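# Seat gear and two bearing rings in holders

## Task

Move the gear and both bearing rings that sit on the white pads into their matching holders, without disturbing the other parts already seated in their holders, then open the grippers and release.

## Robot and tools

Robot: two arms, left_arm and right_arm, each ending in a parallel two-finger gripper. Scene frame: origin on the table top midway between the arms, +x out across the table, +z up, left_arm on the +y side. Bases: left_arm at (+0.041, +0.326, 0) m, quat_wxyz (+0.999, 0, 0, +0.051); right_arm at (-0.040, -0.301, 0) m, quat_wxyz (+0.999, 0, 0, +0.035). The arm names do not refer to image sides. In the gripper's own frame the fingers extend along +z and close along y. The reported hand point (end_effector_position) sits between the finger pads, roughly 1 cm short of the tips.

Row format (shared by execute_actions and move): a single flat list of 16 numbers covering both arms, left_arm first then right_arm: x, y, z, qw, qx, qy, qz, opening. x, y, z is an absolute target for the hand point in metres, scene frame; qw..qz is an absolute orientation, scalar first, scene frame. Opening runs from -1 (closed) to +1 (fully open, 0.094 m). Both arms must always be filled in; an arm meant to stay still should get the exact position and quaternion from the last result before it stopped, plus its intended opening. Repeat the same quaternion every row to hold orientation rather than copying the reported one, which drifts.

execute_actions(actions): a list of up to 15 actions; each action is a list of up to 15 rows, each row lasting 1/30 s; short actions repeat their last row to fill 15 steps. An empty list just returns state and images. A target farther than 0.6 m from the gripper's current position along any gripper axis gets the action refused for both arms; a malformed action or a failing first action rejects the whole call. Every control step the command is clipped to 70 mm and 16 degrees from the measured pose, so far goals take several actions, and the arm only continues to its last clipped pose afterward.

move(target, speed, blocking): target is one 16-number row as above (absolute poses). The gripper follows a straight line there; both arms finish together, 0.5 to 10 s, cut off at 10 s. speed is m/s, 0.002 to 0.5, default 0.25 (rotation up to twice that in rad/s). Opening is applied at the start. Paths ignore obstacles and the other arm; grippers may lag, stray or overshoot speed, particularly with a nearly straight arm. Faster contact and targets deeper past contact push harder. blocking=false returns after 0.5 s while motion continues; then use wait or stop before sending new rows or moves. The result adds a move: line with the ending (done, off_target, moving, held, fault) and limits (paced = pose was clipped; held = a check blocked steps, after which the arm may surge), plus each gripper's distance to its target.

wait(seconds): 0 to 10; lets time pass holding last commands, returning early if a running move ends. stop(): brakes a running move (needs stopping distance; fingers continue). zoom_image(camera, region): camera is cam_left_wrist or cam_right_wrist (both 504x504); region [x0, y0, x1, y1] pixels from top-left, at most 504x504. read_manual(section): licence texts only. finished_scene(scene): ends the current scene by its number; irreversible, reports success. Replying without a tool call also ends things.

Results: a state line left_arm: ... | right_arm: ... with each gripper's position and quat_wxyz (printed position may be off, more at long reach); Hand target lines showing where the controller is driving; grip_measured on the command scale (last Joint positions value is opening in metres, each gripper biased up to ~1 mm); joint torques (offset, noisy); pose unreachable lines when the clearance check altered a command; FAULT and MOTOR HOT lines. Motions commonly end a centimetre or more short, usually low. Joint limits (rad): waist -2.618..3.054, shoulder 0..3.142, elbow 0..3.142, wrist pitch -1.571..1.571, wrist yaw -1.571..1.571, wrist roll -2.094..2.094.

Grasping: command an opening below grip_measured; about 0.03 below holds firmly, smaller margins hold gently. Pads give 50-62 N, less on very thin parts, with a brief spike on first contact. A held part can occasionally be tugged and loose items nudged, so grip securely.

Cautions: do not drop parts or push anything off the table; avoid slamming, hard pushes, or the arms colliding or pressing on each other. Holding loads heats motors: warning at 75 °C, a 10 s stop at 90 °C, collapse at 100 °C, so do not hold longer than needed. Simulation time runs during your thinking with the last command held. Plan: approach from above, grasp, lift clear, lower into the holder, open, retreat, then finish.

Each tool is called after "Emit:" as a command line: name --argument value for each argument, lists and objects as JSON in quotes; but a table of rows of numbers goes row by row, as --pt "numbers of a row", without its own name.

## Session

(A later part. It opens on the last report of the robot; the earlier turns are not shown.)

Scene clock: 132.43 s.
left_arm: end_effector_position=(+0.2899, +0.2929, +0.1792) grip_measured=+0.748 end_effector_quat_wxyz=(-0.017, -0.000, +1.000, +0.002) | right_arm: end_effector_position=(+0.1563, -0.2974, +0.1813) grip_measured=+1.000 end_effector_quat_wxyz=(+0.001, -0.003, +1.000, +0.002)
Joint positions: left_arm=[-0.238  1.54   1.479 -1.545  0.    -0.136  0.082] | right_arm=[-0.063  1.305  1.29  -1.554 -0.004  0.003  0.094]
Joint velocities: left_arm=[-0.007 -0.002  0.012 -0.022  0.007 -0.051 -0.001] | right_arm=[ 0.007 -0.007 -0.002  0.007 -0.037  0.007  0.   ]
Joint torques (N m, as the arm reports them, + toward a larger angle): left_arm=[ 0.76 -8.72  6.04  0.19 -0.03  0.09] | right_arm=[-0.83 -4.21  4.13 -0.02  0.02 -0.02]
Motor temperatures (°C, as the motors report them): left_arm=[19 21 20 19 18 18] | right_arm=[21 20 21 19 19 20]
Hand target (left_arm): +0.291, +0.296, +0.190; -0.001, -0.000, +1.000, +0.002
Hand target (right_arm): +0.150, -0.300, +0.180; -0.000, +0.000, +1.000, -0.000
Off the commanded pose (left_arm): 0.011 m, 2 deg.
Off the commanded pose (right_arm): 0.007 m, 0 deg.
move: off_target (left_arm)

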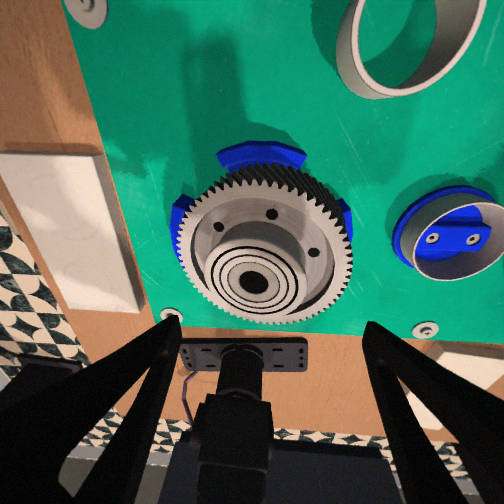

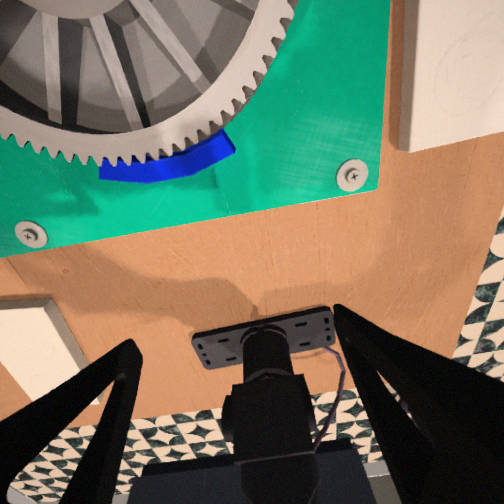

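Emit:
move --target '[0.293,0.296,0.15,0,0,1,0,0.0,0.15,-0.30,0.18,0,0,1,0,1]' --speed 0.04

Emit:
move --target '[0.293,0.296,0.125,0,0,1,0,0.0,0.15,-0.30,0.18,0,0,1,0,1]' --speed 0.015

Scene clock: 134.20 s.
left_arm: end_effector_position=(+0.2923, +0.2926, +0.1492) grip_measured=+0.002 end_effector_quat_wxyz=(-0.014, +0.003, +1.000, +0.002) | right_arm: end_effector_position=(+0.1563, -0.2974, +0.1813) grip_measured=+1.000 end_effector_quat_wxyz=(+0.001, -0.003, +1.000, +0.002)
Joint positions: left_arm=[-0.238  1.529  1.349 -1.419  0.    -0.13   0.047] | right_arm=[-0.063  1.305  1.29  -1.554 -0.004  0.003  0.094]
Joint velocities: left_arm=[ 0.002 -0.002 -0.007  0.007 -0.051 -0.037 -0.   ] | right_arm=[ 0.002 -0.027  0.007 -0.007  0.007 -0.022  0.   ]
Joint torques (N m, as the arm reports them, + toward a larger angle): left_arm=[ 1.1  -8.96  3.39  0.6  -0.01  0.1 ] | right_arm=[-0.82 -4.26  4.14 -0.03  0.05 -0.04]
Motor temperatures (°C, as the motors report them): left_arm=[19 21 20 19 18 18] | right_arm=[21 20 21 19 19 20]
Hand target (left_arm): +0.293, +0.296, +0.150; -0.000, -0.000, +1.000, +0.001
Hand target (right_arm): +0.150, -0.300, +0.180; -0.000, +0.000, +1.000, -0.000
Off the commanded pose (left_arm): 0.004 m, 2 deg.
Off the commanded pose (right_arm): 0.007 m, 0 deg.
move: done

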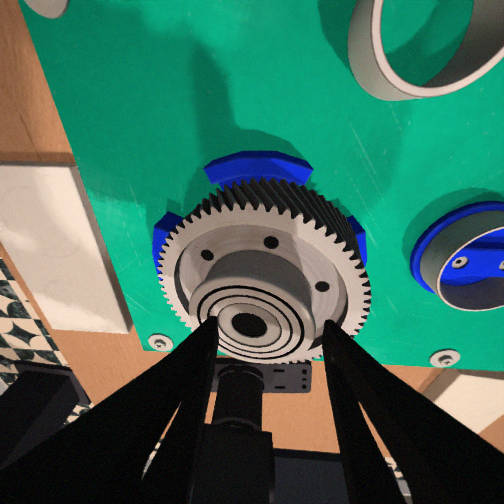

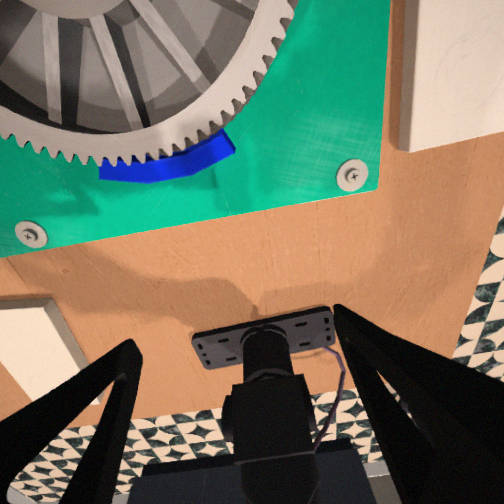

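Scene clock: 136.07 s.
left_arm: end_effector_position=(+0.2909, +0.2929, +0.1433) grip_measured=+0.001 end_effector_quat_wxyz=(+0.004, +0.003, +1.000, -0.001) | right_arm: end_effector_position=(+0.1563, -0.2974, +0.1813) grip_measured=+1.000 end_effector_quat_wxyz=(+0.001, -0.003, +1.000, +0.002)
Joint positions: left_arm=[-0.238  1.489  1.288 -1.362 -0.    -0.13   0.047] | right_arm=[-0.063  1.305  1.29  -1.554 -0.004  0.003  0.094]
Joint velocities: left_arm=[ 0.002 -0.007 -0.017 -0.022 -0.066 -0.125 -0.002] | right_arm=[ 0.012 -0.007  0.012  0.022 -0.051  0.022  0.   ]
Joint torques (N m, as the arm reports them, + toward a larger angle): left_arm=[ 1.09 -4.9   0.86  1.16  0.    0.1 ] | right_arm=[-0.77 -4.2   4.08 -0.04  0.02  0.  ]
Motor temperatures (°C, as the motors report them): left_arm=[19 21 20 19 18 18] | right_arm=[21 20 21 19 19 20]
Hand target (left_arm): +0.292, +0.296, +0.126; -0.001, -0.000, +1.000, +0.000
Hand target (right_arm): +0.150, -0.300, +0.180; -0.000, +0.000, +1.000, -0.000
Off the commanded pose (left_arm): 0.019 m, 1 deg.
Off the commanded pose (right_arm): 0.007 m, 0 deg.
move: off_target (left_arm)

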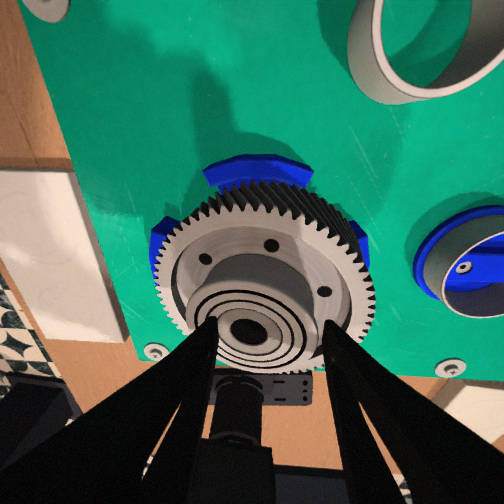

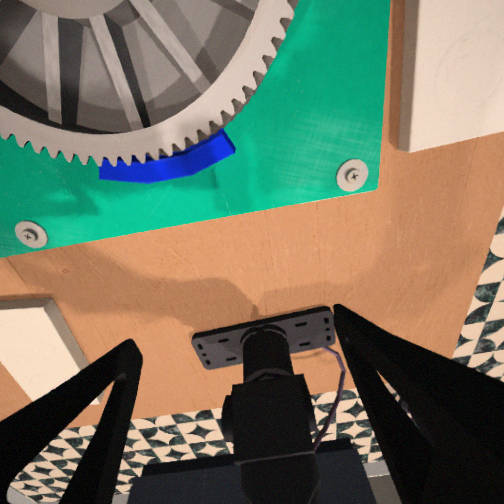

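Emit:
move --target '[0.292,0.300,0.165,0,0,1,0,0.55,0.15,-0.30,0.18,0,0,1,0,1]' --speed 0.03

Emit:
move --target '[0.292,0.300,0.122,0,0,1,0,0.55,0.15,-0.30,0.18,0,0,1,0,1]' --speed 0.02

Emit:
move --target '[0.292,0.300,0.122,0,0,1,0,0.15,0.15,-0.30,0.18,0,0,1,0,1]'

Scene clock: 137.50 s.
left_arm: end_effector_position=(+0.2854, +0.2979, +0.1571) grip_measured=+0.548 end_effector_quat_wxyz=(-0.008, +0.002, +1.000, +0.001) | right_arm: end_effector_position=(+0.1563, -0.2974, +0.1813) grip_measured=+1.000 end_effector_quat_wxyz=(+0.001, -0.003, +1.000, +0.002)
Joint positions: left_arm=[-0.22   1.493  1.347 -1.442  0.    -0.114  0.073] | right_arm=[-0.063  1.305  1.29  -1.554 -0.004  0.003  0.094]
Joint velocities: left_arm=[ 0.007 -0.022  0.022  0.007  0.007  0.007  0.001] | right_arm=[-0.002 -0.002 -0.012  0.007 -0.022 -0.007  0.   ]
Joint torques (N m, as the arm reports them, + toward a larger angle): left_arm=[ 0.99 -5.29  7.17  0.25  0.    0.1 ] | right_arm=[-0.79 -4.15  4.11 -0.03  0.05 -0.04]
Motor temperatures (°C, as the motors report them): left_arm=[19 21 20 19 18 18] | right_arm=[21 20 21 19 19 20]
Hand target (left_arm): +0.292, +0.300, +0.165; +0.000, -0.000, +1.000, +0.000
Hand target (right_arm): +0.150, -0.300, +0.180; -0.000, +0.000, +1.000, -0.000
Off the commanded pose (left_arm): 0.010 m, 1 deg.
Off the commanded pose (right_arm): 0.007 m, 0 deg.
move: done

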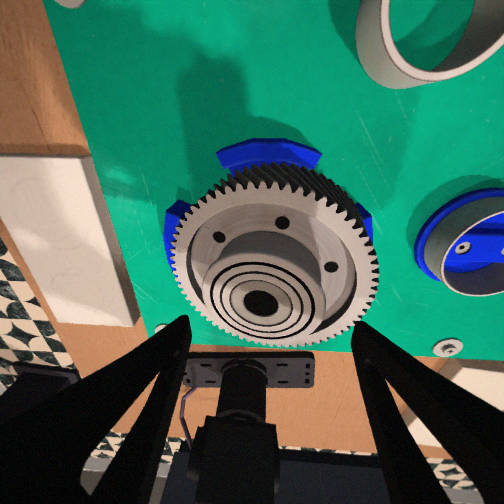

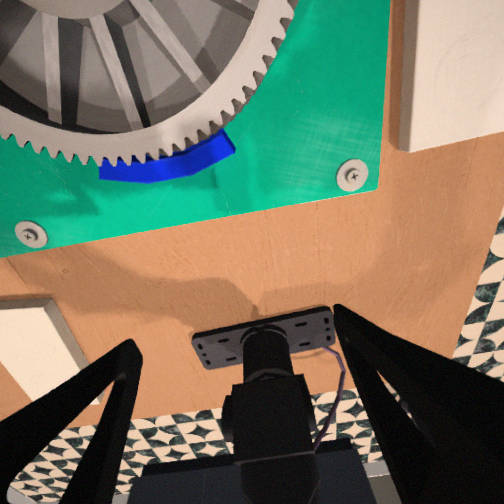

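Scene clock: 139.50 s.
left_arm: end_effector_position=(+0.2890, +0.2975, +0.1306) grip_measured=+0.548 end_effector_quat_wxyz=(-0.003, +0.003, +1.000, +0.000) | right_arm: end_effector_position=(+0.1563, -0.2974, +0.1813) grip_measured=+1.000 end_effector_quat_wxyz=(+0.001, -0.003, +1.000, +0.002)
Joint positions: left_arm=[-0.22   1.493  1.242 -1.326  0.    -0.112  0.073] | right_arm=[-0.063  1.305  1.29  -1.554 -0.004  0.003  0.094]
Joint velocities: left_arm=[ 0.012 -0.007 -0.002 -0.007 -0.066 -0.037 -0.   ] | right_arm=[ 0.002  0.017  0.002  0.007 -0.007 -0.007  0.   ]
Joint torques (N m, as the arm reports them, + toward a larger angle): left_arm=[ 0.91 -5.75  2.78  0.86  0.    0.08] | right_arm=[-0.77 -4.2   4.08 -0.04  0.02 -0.02]
Motor temperatures (°C, as the motors report them): left_arm=[19 21 20 19 18 18] | right_arm=[21 20 21 19 19 20]
Hand target (left_arm): +0.292, +0.300, +0.122; -0.000, +0.000, +1.000, +0.000
Hand target (right_arm): +0.150, -0.300, +0.180; -0.000, +0.000, +1.000, -0.000
Off the commanded pose (left_arm): 0.009 m, 1 deg.
Off the commanded pose (right_arm): 0.007 m, 0 deg.
move: done

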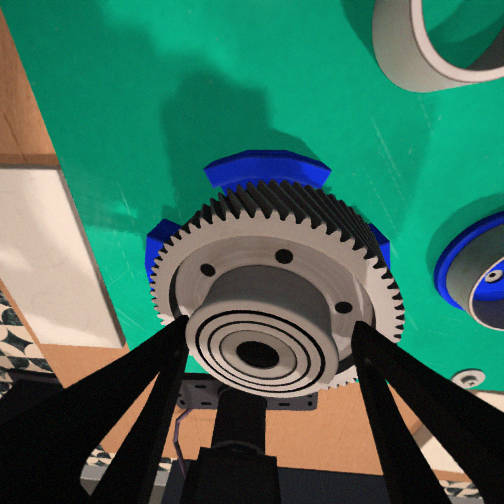

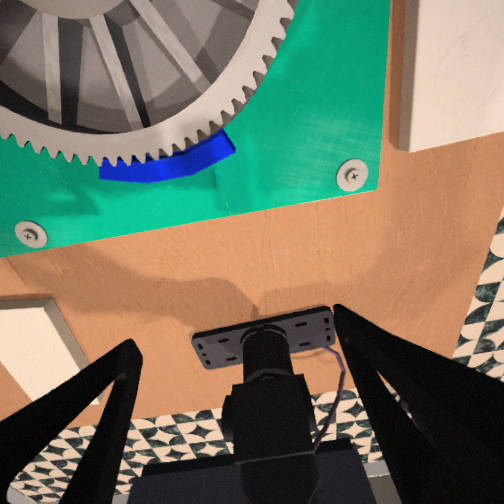

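Scene clock: 140.20 s.
left_arm: end_effector_position=(+0.2892, +0.3005, +0.1302) grip_measured=+0.258 end_effector_quat_wxyz=(-0.004, +0.002, +1.000, +0.007) | right_arm: end_effector_position=(+0.1563, -0.2974, +0.1813) grip_measured=+1.000 end_effector_quat_wxyz=(+0.001, -0.003, +1.000, +0.002)
Joint positions: left_arm=[-0.218  1.495  1.242 -1.327 -0.013 -0.111  0.059] | right_arm=[-0.063  1.305  1.29  -1.554 -0.004  0.003  0.094]
Joint velocities: left_arm=[-0.007 -0.022 -0.002 -0.022 -0.081 -0.051 -0.   ] | right_arm=[-0.012 -0.012  0.002 -0.066  0.007 -0.022  0.   ]
Joint torques (N m, as the arm reports them, + toward a larger angle): left_arm=[ 0.72 -6.01  2.71  0.87  0.13  0.07] | right_arm=[-0.83 -4.16  4.15 -0.02  0.04 -0.02]
Motor temperatures (°C, as the motors report them): left_arm=[19 21 20 19 18 18] | right_arm=[21 20 21 19 19 20]
Hand target (left_arm): +0.292, +0.300, +0.122; -0.000, -0.000, +1.000, +0.000
Hand target (right_arm): +0.150, -0.300, +0.180; -0.000, +0.000, +1.000, -0.000
Off the commanded pose (left_arm): 0.009 m, 1 deg.
Off the commanded pose (right_arm): 0.007 m, 0 deg.
move: done

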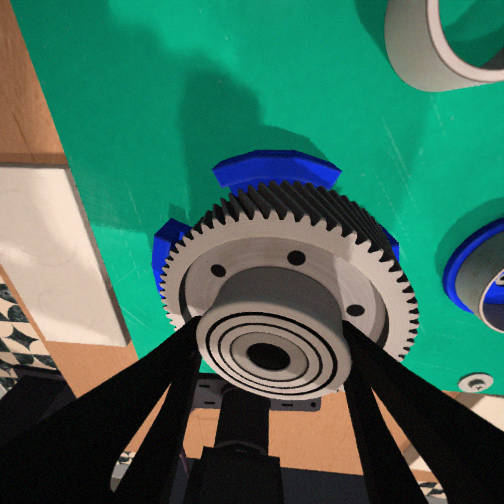

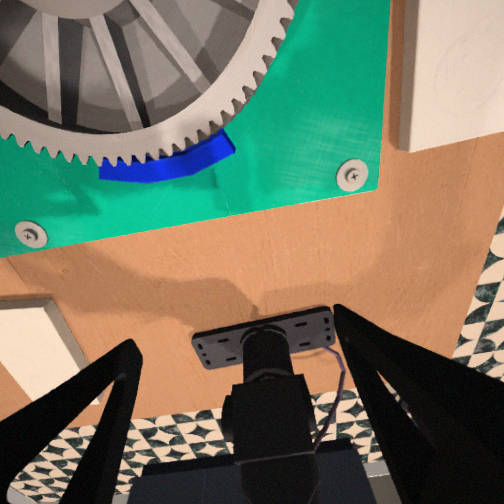

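Emit:
move --target '[0.297,0.306,0.18,0.04,0,1,0,0.15,0.15,-0.30,0.18,0,0,1,0,1]' --speed 0.025

Scene clock: 142.70 s.
left_arm: end_effector_position=(+0.2873, +0.3050, +0.1408) grip_measured=+0.258 end_effector_quat_wxyz=(-0.008, +0.002, +1.000, +0.009) | right_arm: end_effector_position=(+0.1563, -0.2974, +0.1813) grip_measured=+1.000 end_effector_quat_wxyz=(+0.001, -0.003, +1.000, +0.002)
Joint positions: left_arm=[-0.202  1.495  1.283 -1.378 -0.015 -0.097  0.059] | right_arm=[-0.063  1.305  1.29  -1.554 -0.004  0.003  0.094]
Joint velocities: left_arm=[-0.012 -0.017  0.007  0.051 -0.037 -0.037 -0.001] | right_arm=[-0.002  0.007 -0.007  0.066  0.007  0.007  0.   ]
Joint torques (N m, as the arm reports them, + toward a larger angle): left_arm=[  0.97 -11.5   11.    -0.27   0.06   0.11] | right_arm=[-0.79 -4.22  4.1  -0.04  0.04 -0.02]
Motor temperatures (°C, as the motors report them): left_arm=[19 21 21 19 18 18] | right_arm=[21 20 21 19 19 20]
Hand target (left_arm): +0.294, +0.306, +0.178; +0.041, -0.000, +0.999, +0.001
Hand target (right_arm): +0.150, -0.300, +0.180; -0.000, +0.000, +1.000, -0.000
Off the commanded pose (left_arm): 0.040 m, 6 deg.
Off the commanded pose (right_arm): 0.007 m, 0 deg.
move: off_target (left_arm)

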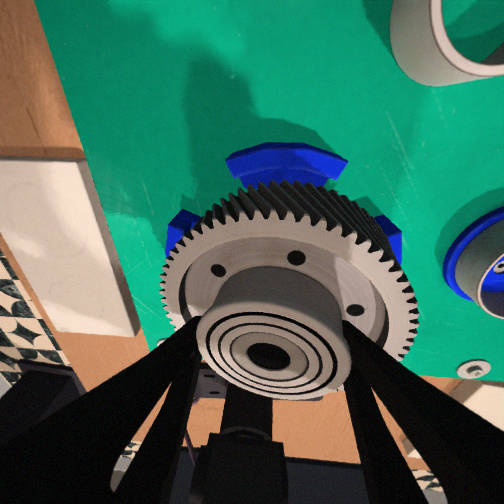

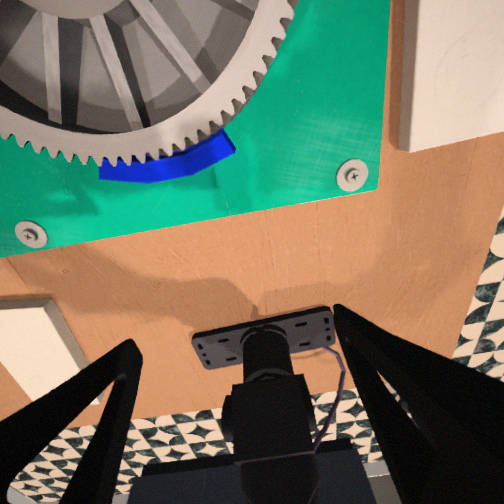

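Emit:
move --target '[0.305,0.306,0.172,0.04,0,1,0,0.15,0.15,-0.30,0.18,0,0,1,0,1]' --speed 0.015

Emit:
move --target '[0.300,0.305,0.135,0.02,0,1,0,0.15,0.15,-0.30,0.18,0,0,1,0,1]' --speed 0.015

Scene clock: 146.50 s.
left_arm: end_effector_position=(+0.2900, +0.3058, +0.1294) grip_measured=+0.250 end_effector_quat_wxyz=(-0.021, +0.004, +1.000, +0.013) | right_arm: end_effector_position=(+0.1563, -0.2974, +0.1813) grip_measured=+1.000 end_effector_quat_wxyz=(+0.001, -0.003, +1.000, +0.002)
Joint positions: left_arm=[-0.203  1.528  1.269 -1.355 -0.022 -0.092  0.059] | right_arm=[-0.063  1.305  1.29  -1.554 -0.004  0.003  0.094]
Joint velocities: left_arm=[-0.017  0.002  0.002 -0.037 -0.051 -0.007  0.001] | right_arm=[-0.017  0.007 -0.022 -0.022 -0.007  0.007  0.   ]
Joint torques (N m, as the arm reports them, + toward a larger angle): left_arm=[  1.22 -12.86  11.21  -0.18   0.11   0.11] | right_arm=[-0.84 -4.24  4.18 -0.03  0.03 -0.03]
Motor temperatures (°C, as the motors report them): left_arm=[19 21 21 19 18 18] | right_arm=[21 20 21 19 19 20]
Hand target (left_arm): +0.302, +0.306, +0.170; +0.041, +0.000, +0.999, +0.002
Hand target (right_arm): +0.150, -0.300, +0.180; -0.000, +0.000, +1.000, -0.000
Off the commanded pose (left_arm): 0.045 m, 7 deg.
Off the commanded pose (right_arm): 0.007 m, 0 deg.
move: off_target (left_arm)

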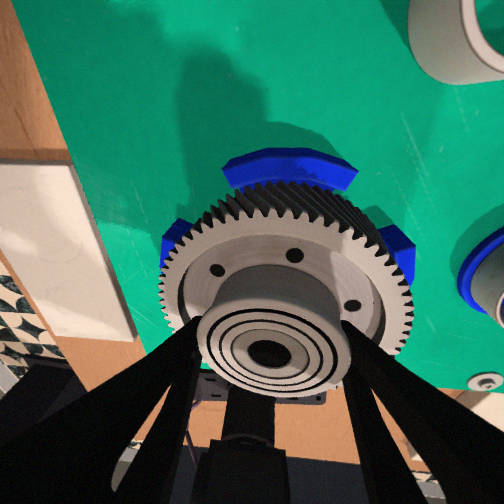

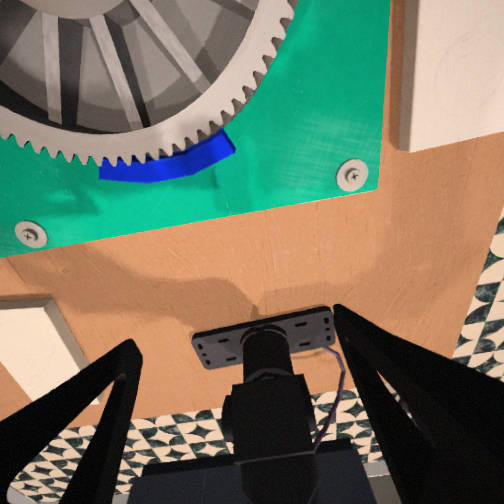

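Scene clock: 149.57 s.
left_arm: end_effector_position=(+0.2903, +0.3057, +0.1281) grip_measured=+0.250 end_effector_quat_wxyz=(-0.017, +0.004, +1.000, +0.013) | right_arm: end_effector_position=(+0.1563, -0.2974, +0.1813) grip_measured=+1.000 end_effector_quat_wxyz=(+0.001, -0.003, +1.000, +0.002)
Joint positions: left_arm=[-0.204  1.523  1.259 -1.343 -0.023 -0.093  0.059] | right_arm=[-0.063  1.305  1.29  -1.554 -0.004  0.003  0.094]
Joint velocities: left_arm=[-0.007  0.002 -0.012  0.022  0.051  0.066 -0.   ] | right_arm=[ 0.017 -0.007  0.007  0.037 -0.037 -0.066  0.   ]
Joint torques (N m, as the arm reports them, + toward a larger angle): left_arm=[  1.11 -10.06   4.37   0.84   0.16   0.08] | right_arm=[-0.81 -4.16  4.17 -0.02  0.04 -0.03]
Motor temperatures (°C, as the motors report them): left_arm=[19 21 21 19 18 18] | right_arm=[21 20 21 19 19 20]
Hand target (left_arm): +0.300, +0.305, +0.136; +0.020, -0.000, +1.000, +0.001
Hand target (right_arm): +0.150, -0.300, +0.180; -0.000, +0.000, +1.000, -0.000
Off the commanded pose (left_arm): 0.012 m, 5 deg.
Off the commanded pose (right_arm): 0.007 m, 0 deg.
move: off_target (left_arm)

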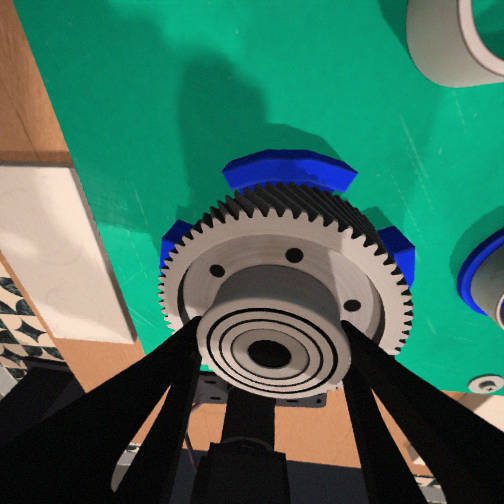

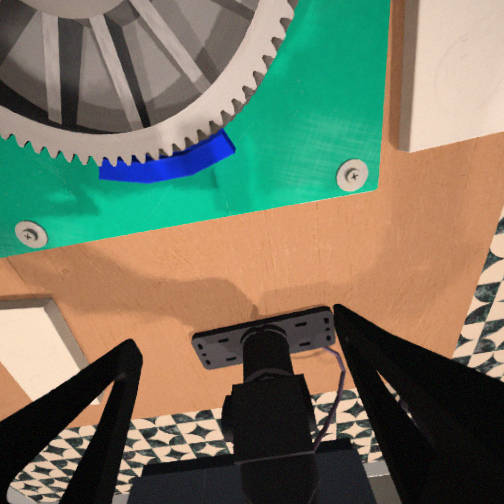

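Emit:
move --target '[0.315,0.303,0.20,0.05,0,1,0,0.15,0.15,-0.30,0.18,0,0,1,0,1]' --speed 0.03

Scene clock: 152.53 s.
left_arm: end_effector_position=(+0.3014, +0.3039, +0.1625) grip_measured=+0.250 end_effector_quat_wxyz=(-0.007, +0.004, +1.000, +0.010) | right_arm: end_effector_position=(+0.1563, -0.2974, +0.1813) grip_measured=+1.000 end_effector_quat_wxyz=(+0.001, -0.003, +1.000, +0.002)
Joint positions: left_arm=[-0.204  1.552  1.424 -1.459 -0.019 -0.094  0.059] | right_arm=[-0.063  1.305  1.29  -1.554 -0.004  0.003  0.094]
Joint velocities: left_arm=[-0.007  0.051  0.007  0.007 -0.022  0.037 -0.001] | right_arm=[-0.012  0.002  0.007  0.037 -0.037 -0.051  0.   ]
Joint torques (N m, as the arm reports them, + toward a larger angle): left_arm=[  0.45 -11.71  11.06   0.05   0.07   0.01] | right_arm=[-0.83 -4.21  4.16 -0.03  0.05 -0.02]
Motor temperatures (°C, as the motors report them): left_arm=[19 21 21 19 18 18] | right_arm=[21 20 21 19 19 20]
Hand target (left_arm): +0.312, +0.303, +0.199; +0.051, -0.000, +0.999, +0.001
Hand target (right_arm): +0.150, -0.300, +0.180; -0.000, +0.000, +1.000, -0.000
Off the commanded pose (left_arm): 0.040 m, 7 deg.
Off the commanded pose (right_arm): 0.007 m, 0 deg.
move: off_target (left_arm)

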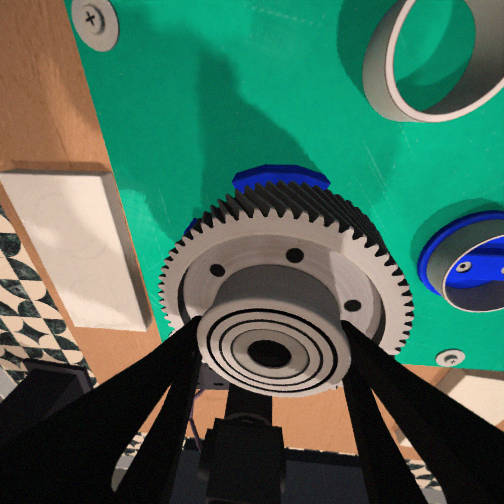

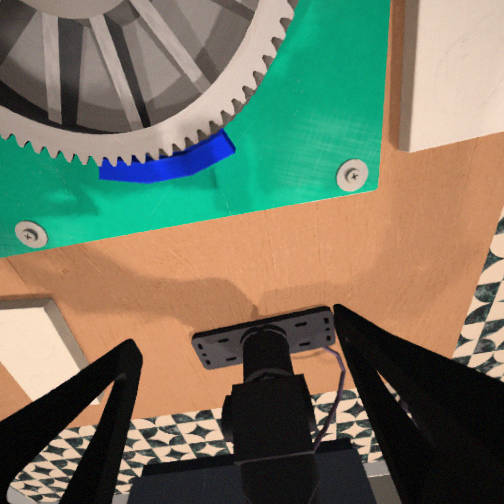

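Emit:
move --target '[0.298,0.304,0.165,0.04,0,1,0,0.15,0.15,-0.30,0.18,0,0,1,0,1]' --speed 0.015

Emit:
move --target '[0.298,0.304,0.13,0.02,0,1,0,0.15,0.15,-0.30,0.18,0,0,1,0,1]' --speed 0.015

Scene clock: 156.43 s.
left_arm: end_effector_position=(+0.2888, +0.3047, +0.1369) grip_measured=+0.250 end_effector_quat_wxyz=(-0.017, +0.003, +1.000, +0.010) | right_arm: end_effector_position=(+0.1563, -0.2974, +0.1813) grip_measured=+1.000 end_effector_quat_wxyz=(+0.001, -0.003, +1.000, +0.002)
Joint positions: left_arm=[-0.204  1.518  1.289 -1.378 -0.016 -0.095  0.059] | right_arm=[-0.063  1.305  1.29  -1.554 -0.004  0.003  0.094]
Joint velocities: left_arm=[-0.017 -0.007 -0.012  0.022 -0.037 -0.022  0.   ] | right_arm=[ 0.002 -0.002  0.007 -0.11  -0.007 -0.022  0.   ]
Joint torques (N m, as the arm reports them, + toward a larger angle): left_arm=[  0.5  -13.72   7.3    0.34   0.06   0.02] | right_arm=[-0.74 -4.21  4.15 -0.03  0.03 -0.03]
Motor temperatures (°C, as the motors report them): left_arm=[19 22 21 19 18 18] | right_arm=[21 19 21 19 19 20]
Hand target (left_arm): +0.297, +0.304, +0.164; +0.040, -0.000, +0.999, +0.001
Hand target (right_arm): +0.150, -0.300, +0.180; -0.000, +0.000, +1.000, -0.000
Off the commanded pose (left_arm): 0.030 m, 7 deg.
Off the commanded pose (right_arm): 0.007 m, 0 deg.
move: off_target (left_arm)

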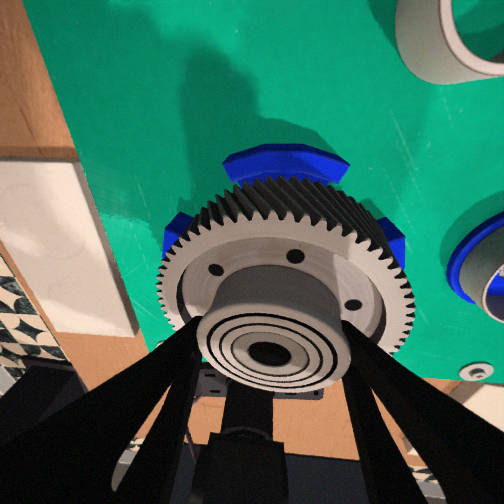

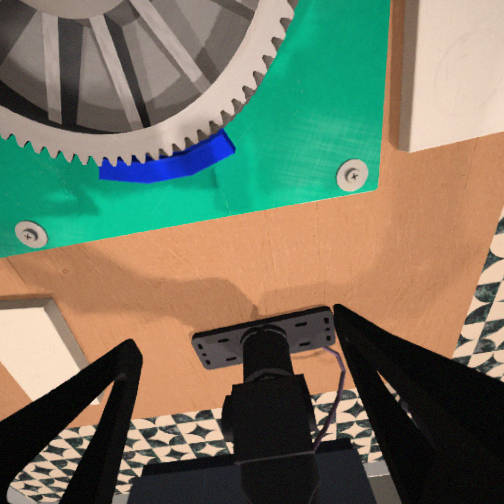

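Scene clock: 159.23 s.
left_arm: end_effector_position=(+0.2907, +0.3055, +0.1276) grip_measured=+0.250 end_effector_quat_wxyz=(-0.009, +0.003, +1.000, +0.013) | right_arm: end_effector_position=(+0.1563, -0.2974, +0.1813) grip_measured=+1.000 end_effector_quat_wxyz=(+0.001, -0.003, +1.000, +0.002)
Joint positions: left_arm=[-0.205  1.509  1.244 -1.326 -0.024 -0.097  0.059] | right_arm=[-0.063  1.305  1.29  -1.554 -0.004  0.003  0.094]
Joint velocities: left_arm=[ 0.007  0.007  0.002  0.051 -0.051 -0.022 -0.   ] | right_arm=[-0.017 -0.007 -0.002  0.037  0.066 -0.051  0.   ]
Joint torques (N m, as the arm reports them, + toward a larger angle): left_arm=[ 0.85 -9.14  3.65  0.9   0.17  0.08] | right_arm=[-0.81 -4.2   4.11 -0.04  0.03 -0.03]
Motor temperatures (°C, as the motors report them): left_arm=[19 22 21 19 18 18] | right_arm=[21 19 21 19 19 20]
Hand target (left_arm): +0.298, +0.304, +0.130; +0.020, +0.000, +1.000, +0.001
Hand target (right_arm): +0.150, -0.300, +0.180; -0.000, +0.000, +1.000, -0.000
Off the commanded pose (left_arm): 0.008 m, 4 deg.
Off the commanded pose (right_arm): 0.007 m, 0 deg.
move: off_target (left_arm)

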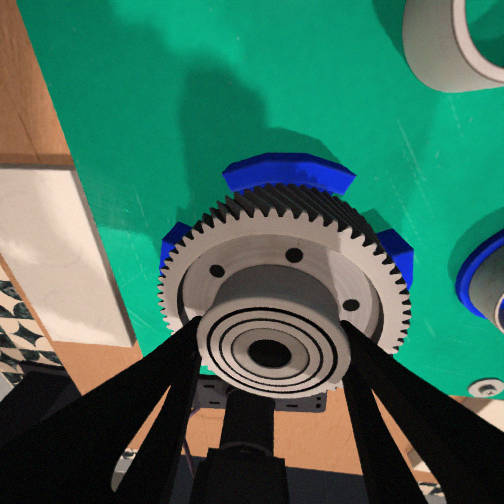

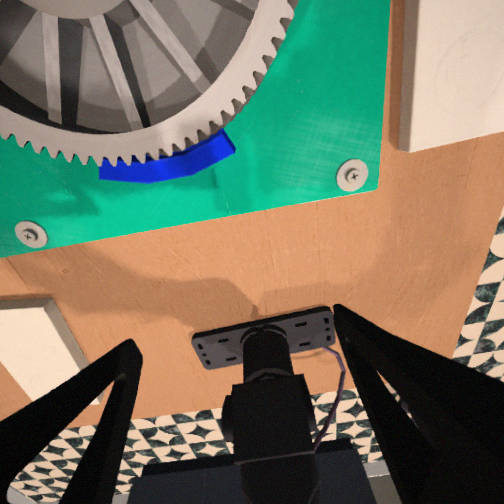

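Emit:
move --target '[0.315,0.303,0.20,0.05,0,1,0,0.15,0.15,-0.30,0.18,0,0,1,0,1]' --speed 0.03

Emit:
move --target '[0.310,0.302,0.165,0.04,0,1,0,0.15,0.15,-0.30,0.18,0,0,1,0,1]' --speed 0.015

Scene clock: 162.40 s.
left_arm: end_effector_position=(+0.3017, +0.3034, +0.1616) grip_measured=+0.250 end_effector_quat_wxyz=(-0.007, +0.003, +1.000, +0.010) | right_arm: end_effector_position=(+0.1563, -0.2974, +0.1813) grip_measured=+1.000 end_effector_quat_wxyz=(+0.001, -0.003, +1.000, +0.002)
Joint positions: left_arm=[-0.205  1.552  1.421 -1.455 -0.019 -0.097  0.059] | right_arm=[-0.063  1.305  1.29  -1.554 -0.004  0.003  0.094]
Joint velocities: left_arm=[ 0.002  0.007 -0.002 -0.037  0.022 -0.037 -0.002] | right_arm=[-0.017 -0.012 -0.007 -0.066  0.007 -0.022  0.   ]
Joint torques (N m, as the arm reports them, + toward a larger angle): left_arm=[  0.6  -11.53  11.08   0.04   0.06   0.05] | right_arm=[-0.88 -4.25  4.15 -0.02  0.03 -0.02]
Motor temperatures (°C, as the motors report them): left_arm=[19 22 22 19 18 18] | right_arm=[21 19 21 19 19 20]
Hand target (left_arm): +0.312, +0.303, +0.198; +0.051, -0.000, +0.999, +0.001
Hand target (right_arm): +0.150, -0.300, +0.180; -0.000, +0.000, +1.000, -0.000
Off the commanded pose (left_arm): 0.041 m, 7 deg.
Off the commanded pose (right_arm): 0.007 m, 0 deg.
move: off_target (left_arm)

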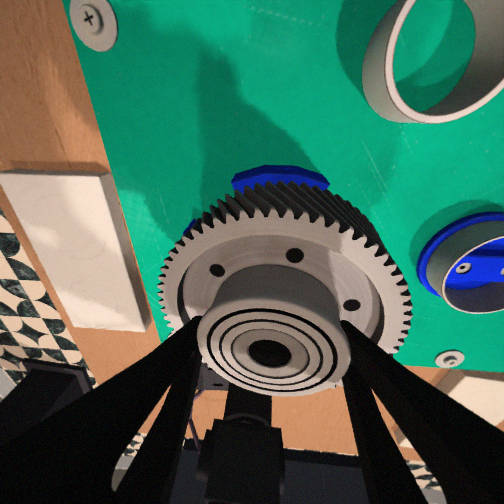

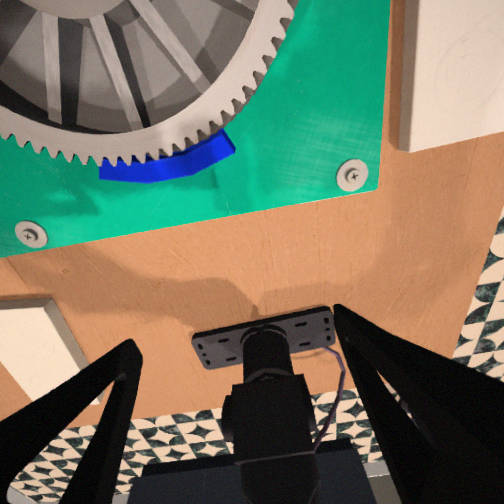

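Scene clock: 165.83 s.
left_arm: end_effector_position=(+0.2999, +0.3027, +0.1368) grip_measured=+0.250 end_effector_quat_wxyz=(-0.019, +0.003, +1.000, +0.009) | right_arm: end_effector_position=(+0.1563, -0.2974, +0.1813) grip_measured=+1.000 end_effector_quat_wxyz=(+0.001, -0.003, +1.000, +0.002)
Joint positions: left_arm=[-0.205  1.563  1.333 -1.38  -0.014 -0.097  0.059] | right_arm=[-0.063  1.305  1.29  -1.554 -0.004  0.003  0.094]
Joint velocities: left_arm=[ 0.002 -0.007  0.002  0.022 -0.037 -0.007  0.   ] | right_arm=[-0.012  0.002  0.002 -0.007 -0.022  0.007  0.   ]
Joint torques (N m, as the arm reports them, + toward a larger angle): left_arm=[  0.32 -14.21   7.14   0.39   0.04   0.01] | right_arm=[-0.79 -4.23  4.13 -0.03  0.04 -0.03]
Motor temperatures (°C, as the motors report them): left_arm=[19 22 22 19 18 18] | right_arm=[21 19 21 19 19 20]
Hand target (left_arm): +0.309, +0.302, +0.165; +0.040, -0.000, +0.999, +0.001
Hand target (right_arm): +0.150, -0.300, +0.180; -0.000, +0.000, +1.000, -0.000
Off the commanded pose (left_arm): 0.030 m, 7 deg.
Off the commanded pose (right_arm): 0.007 m, 0 deg.
move: off_target (left_arm)

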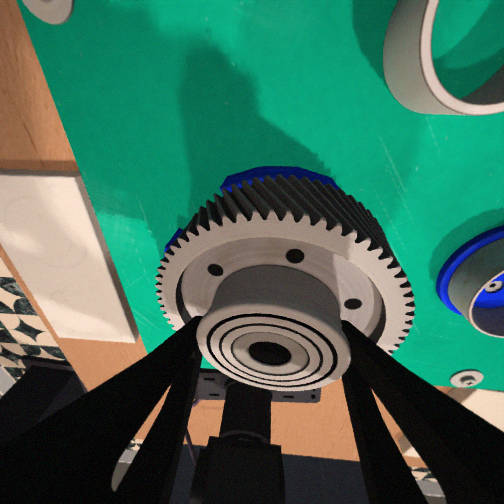

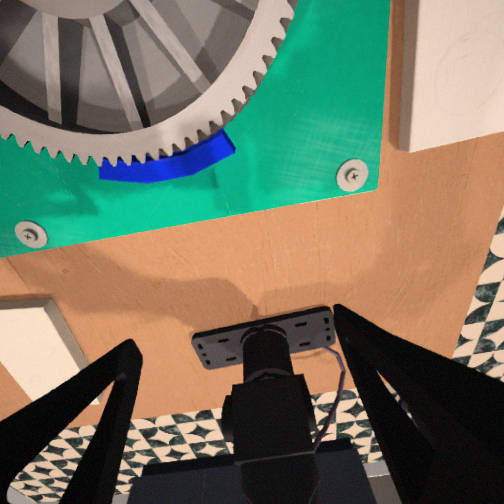

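Emit:
move --target '[0.302,0.306,0.135,0.02,0,1,0,0.15,0.15,-0.30,0.18,0,0,1,0,1]' --speed 0.012

Scene clock: 169.53 s.
left_arm: end_effector_position=(+0.2967, +0.3033, +0.1321) grip_measured=+0.250 end_effector_quat_wxyz=(-0.004, +0.003, +1.000, +0.003) | right_arm: end_effector_position=(+0.1563, -0.2974, +0.1813) grip_measured=+1.000 end_effector_quat_wxyz=(+0.001, -0.003, +1.000, +0.002)
Joint positions: left_arm=[-0.198  1.522  1.275 -1.333 -0.005 -0.09   0.059] | right_arm=[-0.063  1.305  1.29  -1.554 -0.004  0.003  0.094]
Joint velocities: left_arm=[-0.012  0.012  0.007 -0.007  0.007 -0.11  -0.   ] | right_arm=[-0.002  0.007 -0.007 -0.022 -0.037  0.066  0.   ]
Joint torques (N m, as the arm reports them, + toward a larger angle): left_arm=[ 1.06 -9.27  3.73  0.8   0.    0.1 ] | right_arm=[-0.82 -4.25  4.18 -0.03  0.04 -0.01]
Motor temperatures (°C, as the motors report them): left_arm=[19 22 21 19 18 18] | right_arm=[21 19 21 19 19 20]
Hand target (left_arm): +0.302, +0.306, +0.135; +0.020, -0.000, +1.000, +0.001
Hand target (right_arm): +0.150, -0.300, +0.180; -0.000, +0.000, +1.000, -0.000
Off the commanded pose (left_arm): 0.007 m, 3 deg.
Off the commanded pose (right_arm): 0.007 m, 0 deg.
move: off_target (left_arm)

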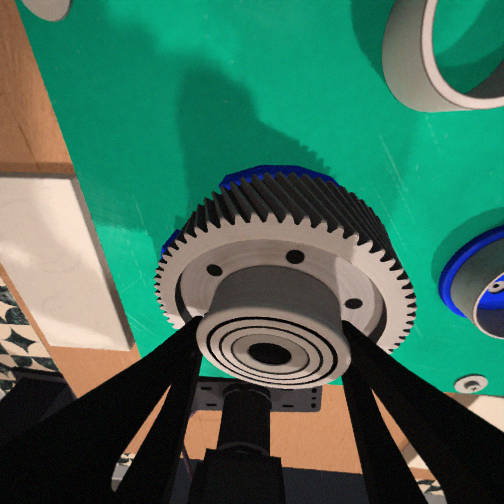

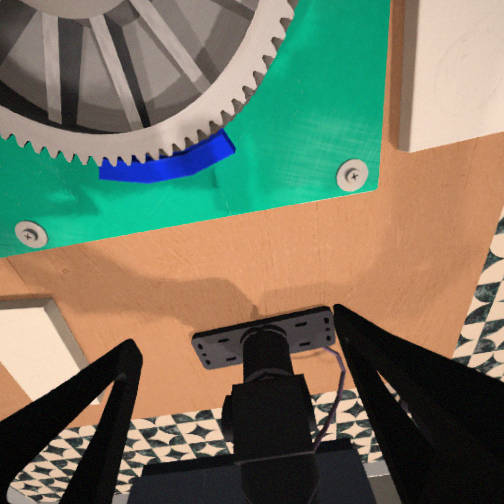

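Emit:
move --target '[0.288,0.307,0.145,0.02,0,1,0,0.15,0.15,-0.30,0.18,0,0,1,0,1]' --speed 0.008

Emit:
move --target '[0.292,0.305,0.125,0,0,1,0,0.32,0.15,-0.30,0.18,0,0,1,0,1]' --speed 0.01

Scene clock: 173.07 s.
left_arm: end_effector_position=(+0.2934, +0.3038, +0.1327) grip_measured=+0.250 end_effector_quat_wxyz=(+0.006, +0.003, +1.000, +0.002) | right_arm: end_effector_position=(+0.1563, -0.2974, +0.1813) grip_measured=+1.000 end_effector_quat_wxyz=(+0.001, -0.003, +1.000, +0.002)
Joint positions: left_arm=[-0.198  1.49   1.247 -1.317 -0.006 -0.089  0.059] | right_arm=[-0.063  1.305  1.29  -1.554 -0.004  0.003  0.094]
Joint velocities: left_arm=[-0.007  0.012  0.007 -0.037 -0.066  0.051  0.001] | right_arm=[-0.007 -0.002  0.002 -0.081  0.007 -0.022  0.   ]
Joint torques (N m, as the arm reports them, + toward a larger angle): left_arm=[  1.02 -11.     4.88   0.16   0.02   0.08] | right_arm=[-0.75 -4.25  4.15 -0.03  0.04 -0.03]
Motor temperatures (°C, as the motors report them): left_arm=[19 22 21 19 18 18] | right_arm=[21 19 21 19 19 20]
Hand target (left_arm): +0.288, +0.307, +0.144; +0.020, -0.000, +1.000, +0.001
Hand target (right_arm): +0.150, -0.300, +0.180; -0.000, +0.000, +1.000, -0.000
Off the commanded pose (left_arm): 0.014 m, 2 deg.
Off the commanded pose (right_arm): 0.007 m, 0 deg.
move: off_target (left_arm)

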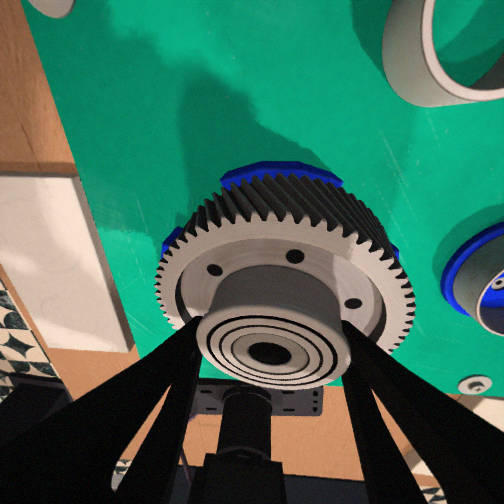

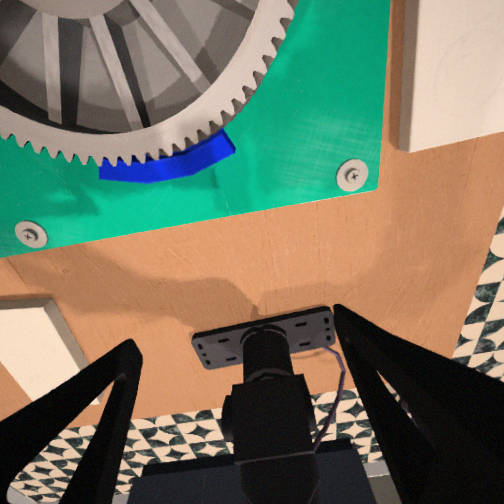

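Scene clock: 174.07 s.
left_arm: end_effector_position=(+0.2937, +0.3039, +0.1322) grip_measured=+0.318 end_effector_quat_wxyz=(+0.005, +0.003, +1.000, +0.003) | right_arm: end_effector_position=(+0.1563, -0.2974, +0.1813) grip_measured=+1.000 end_effector_quat_wxyz=(+0.001, -0.003, +1.000, +0.002)
Joint positions: left_arm=[-0.198  1.492  1.247 -1.316 -0.006 -0.089  0.062] | right_arm=[-0.063  1.305  1.29  -1.554 -0.004  0.003  0.094]
Joint velocities: left_arm=[ 0.002 -0.002 -0.002 -0.037 -0.081  0.007 -0.   ] | right_arm=[ 0.002  0.002  0.012 -0.051 -0.037 -0.022  0.   ]
Joint torques (N m, as the arm reports them, + toward a larger angle): left_arm=[ 0.73 -5.93  3.    0.65  0.06  0.05] | right_arm=[-0.76 -4.19  4.17 -0.03  0.05 -0.02]
Motor temperatures (°C, as the motors report them): left_arm=[19 22 21 19 18 18] | right_arm=[21 19 21 19 19 20]
Hand target (left_arm): +0.292, +0.305, +0.125; -0.000, +0.000, +1.000, -0.000
Hand target (right_arm): +0.150, -0.300, +0.180; -0.000, +0.000, +1.000, -0.000
Off the commanded pose (left_arm): 0.007 m, 1 deg.
Off the commanded pose (right_arm): 0.007 m, 0 deg.
move: done

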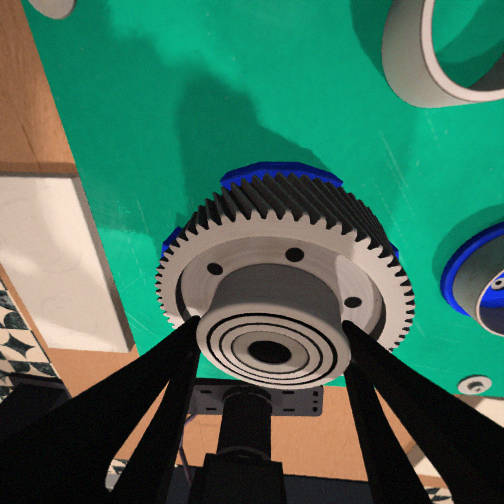

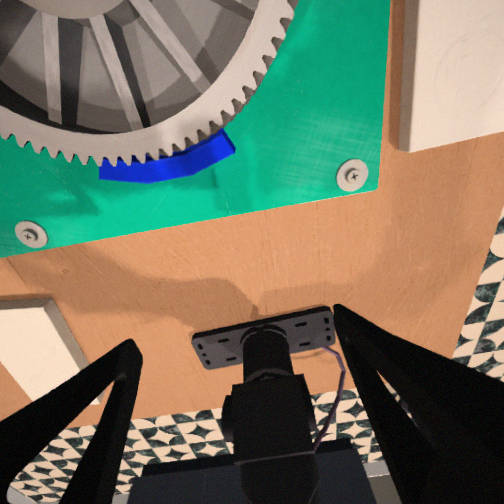

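Release and look.

Emit:
move --target '[0.292,0.304,0.135,0,0,1,0,0.6,0.15,-0.30,0.18,0,0,1,0,1]' --speed 0.01

Emit:
move --target '[0.29,0.304,0.19,0,0,1,0,0.6,0.15,-0.30,0.18,0,0,1,0,1]' --speed 0.05

Scene clock: 175.17 s.
left_arm: end_effector_position=(+0.2914, +0.3041, +0.1322) grip_measured=+0.598 end_effector_quat_wxyz=(+0.001, +0.003, +1.000, +0.003) | right_arm: end_effector_position=(+0.1563, -0.2974, +0.1813) grip_measured=+1.000 end_effector_quat_wxyz=(+0.001, -0.003, +1.000, +0.002)
Joint positions: left_arm=[-0.198  1.492  1.247 -1.325 -0.006 -0.089  0.075] | right_arm=[-0.063  1.305  1.29  -1.554 -0.004  0.003  0.094]
Joint velocities: left_arm=[-0.007 -0.002 -0.002 -0.022  0.007 -0.022 -0.001] | right_arm=[-0.012 -0.002 -0.012  0.037 -0.066  0.007  0.   ]
Joint torques (N m, as the arm reports them, + toward a larger angle): left_arm=[ 0.39 -6.    5.51  0.28  0.07 -0.01] | right_arm=[-0.8  -4.22  4.22 -0.01  0.05 -0.01]
Motor temperatures (°C, as the motors report them): left_arm=[19 22 21 19 18 18] | right_arm=[21 19 21 19 19 20]
Hand target (left_arm): +0.292, +0.304, +0.135; +0.000, +0.000, +1.000, -0.000
Hand target (right_arm): +0.150, -0.300, +0.180; -0.000, +0.000, +1.000, -0.000
Off the commanded pose (left_arm): 0.003 m, 1 deg.
Off the commanded pose (right_arm): 0.007 m, 0 deg.
move: done

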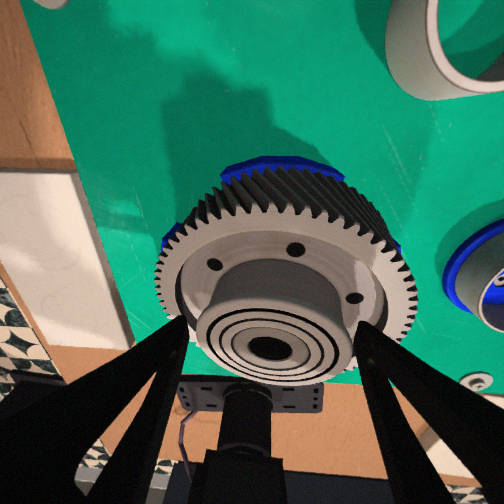

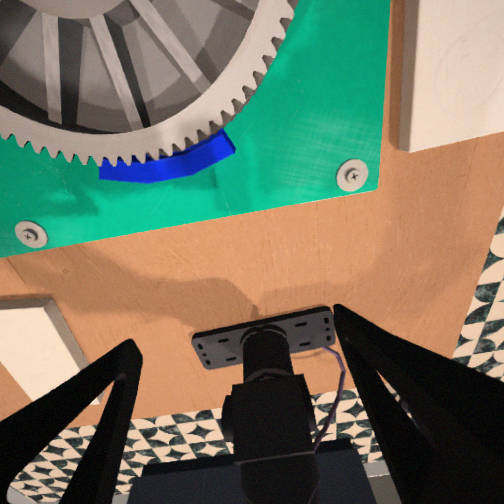

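Scene clock: 176.80 s.
left_arm: end_effector_position=(+0.2845, +0.3047, +0.1810) grip_measured=+0.598 end_effector_quat_wxyz=(-0.011, +0.003, +1.000, +0.004) | right_arm: end_effector_position=(+0.1563, -0.2974, +0.1813) grip_measured=+1.000 end_effector_quat_wxyz=(+0.001, -0.003, +1.000, +0.002)
Joint positions: left_arm=[-0.198  1.505  1.453 -1.541 -0.006 -0.089  0.075] | right_arm=[-0.063  1.305  1.29  -1.554 -0.004  0.003  0.094]
Joint velocities: left_arm=[-0.012  0.017  0.017 -0.037  0.022 -0.081  0.001] | right_arm=[-0.007 -0.007 -0.007 -0.051  0.066 -0.007  0.   ]
Joint torques (N m, as the arm reports them, + toward a larger angle): left_arm=[ 0.33 -5.88  7.08  0.23  0.06  0.  ] | right_arm=[-0.82 -4.22  4.15 -0.03  0.02 -0.02]
Motor temperatures (°C, as the motors report them): left_arm=[19 21 21 19 18 18] | right_arm=[21 19 21 19 19 20]
Hand target (left_arm): +0.289, +0.304, +0.190; +0.001, +0.000, +1.000, -0.000
Hand target (right_arm): +0.150, -0.300, +0.180; -0.000, +0.000, +1.000, -0.000
Off the commanded pose (left_arm): 0.011 m, 1 deg.
Off the commanded pose (right_arm): 0.007 m, 0 deg.
move: off_target (left_arm)

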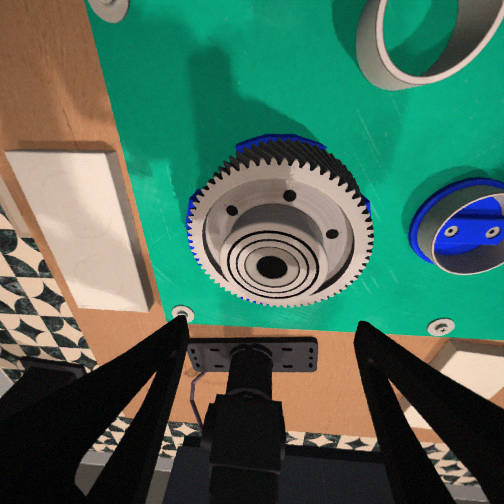

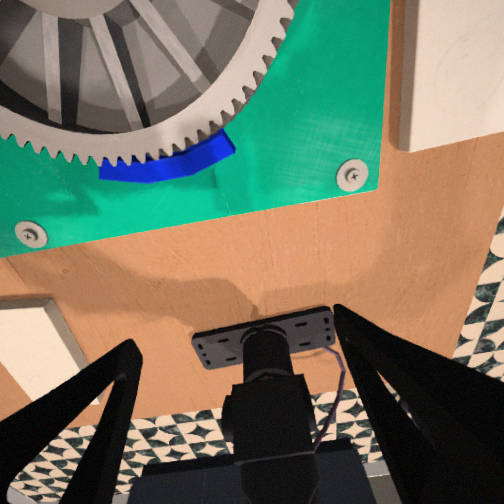

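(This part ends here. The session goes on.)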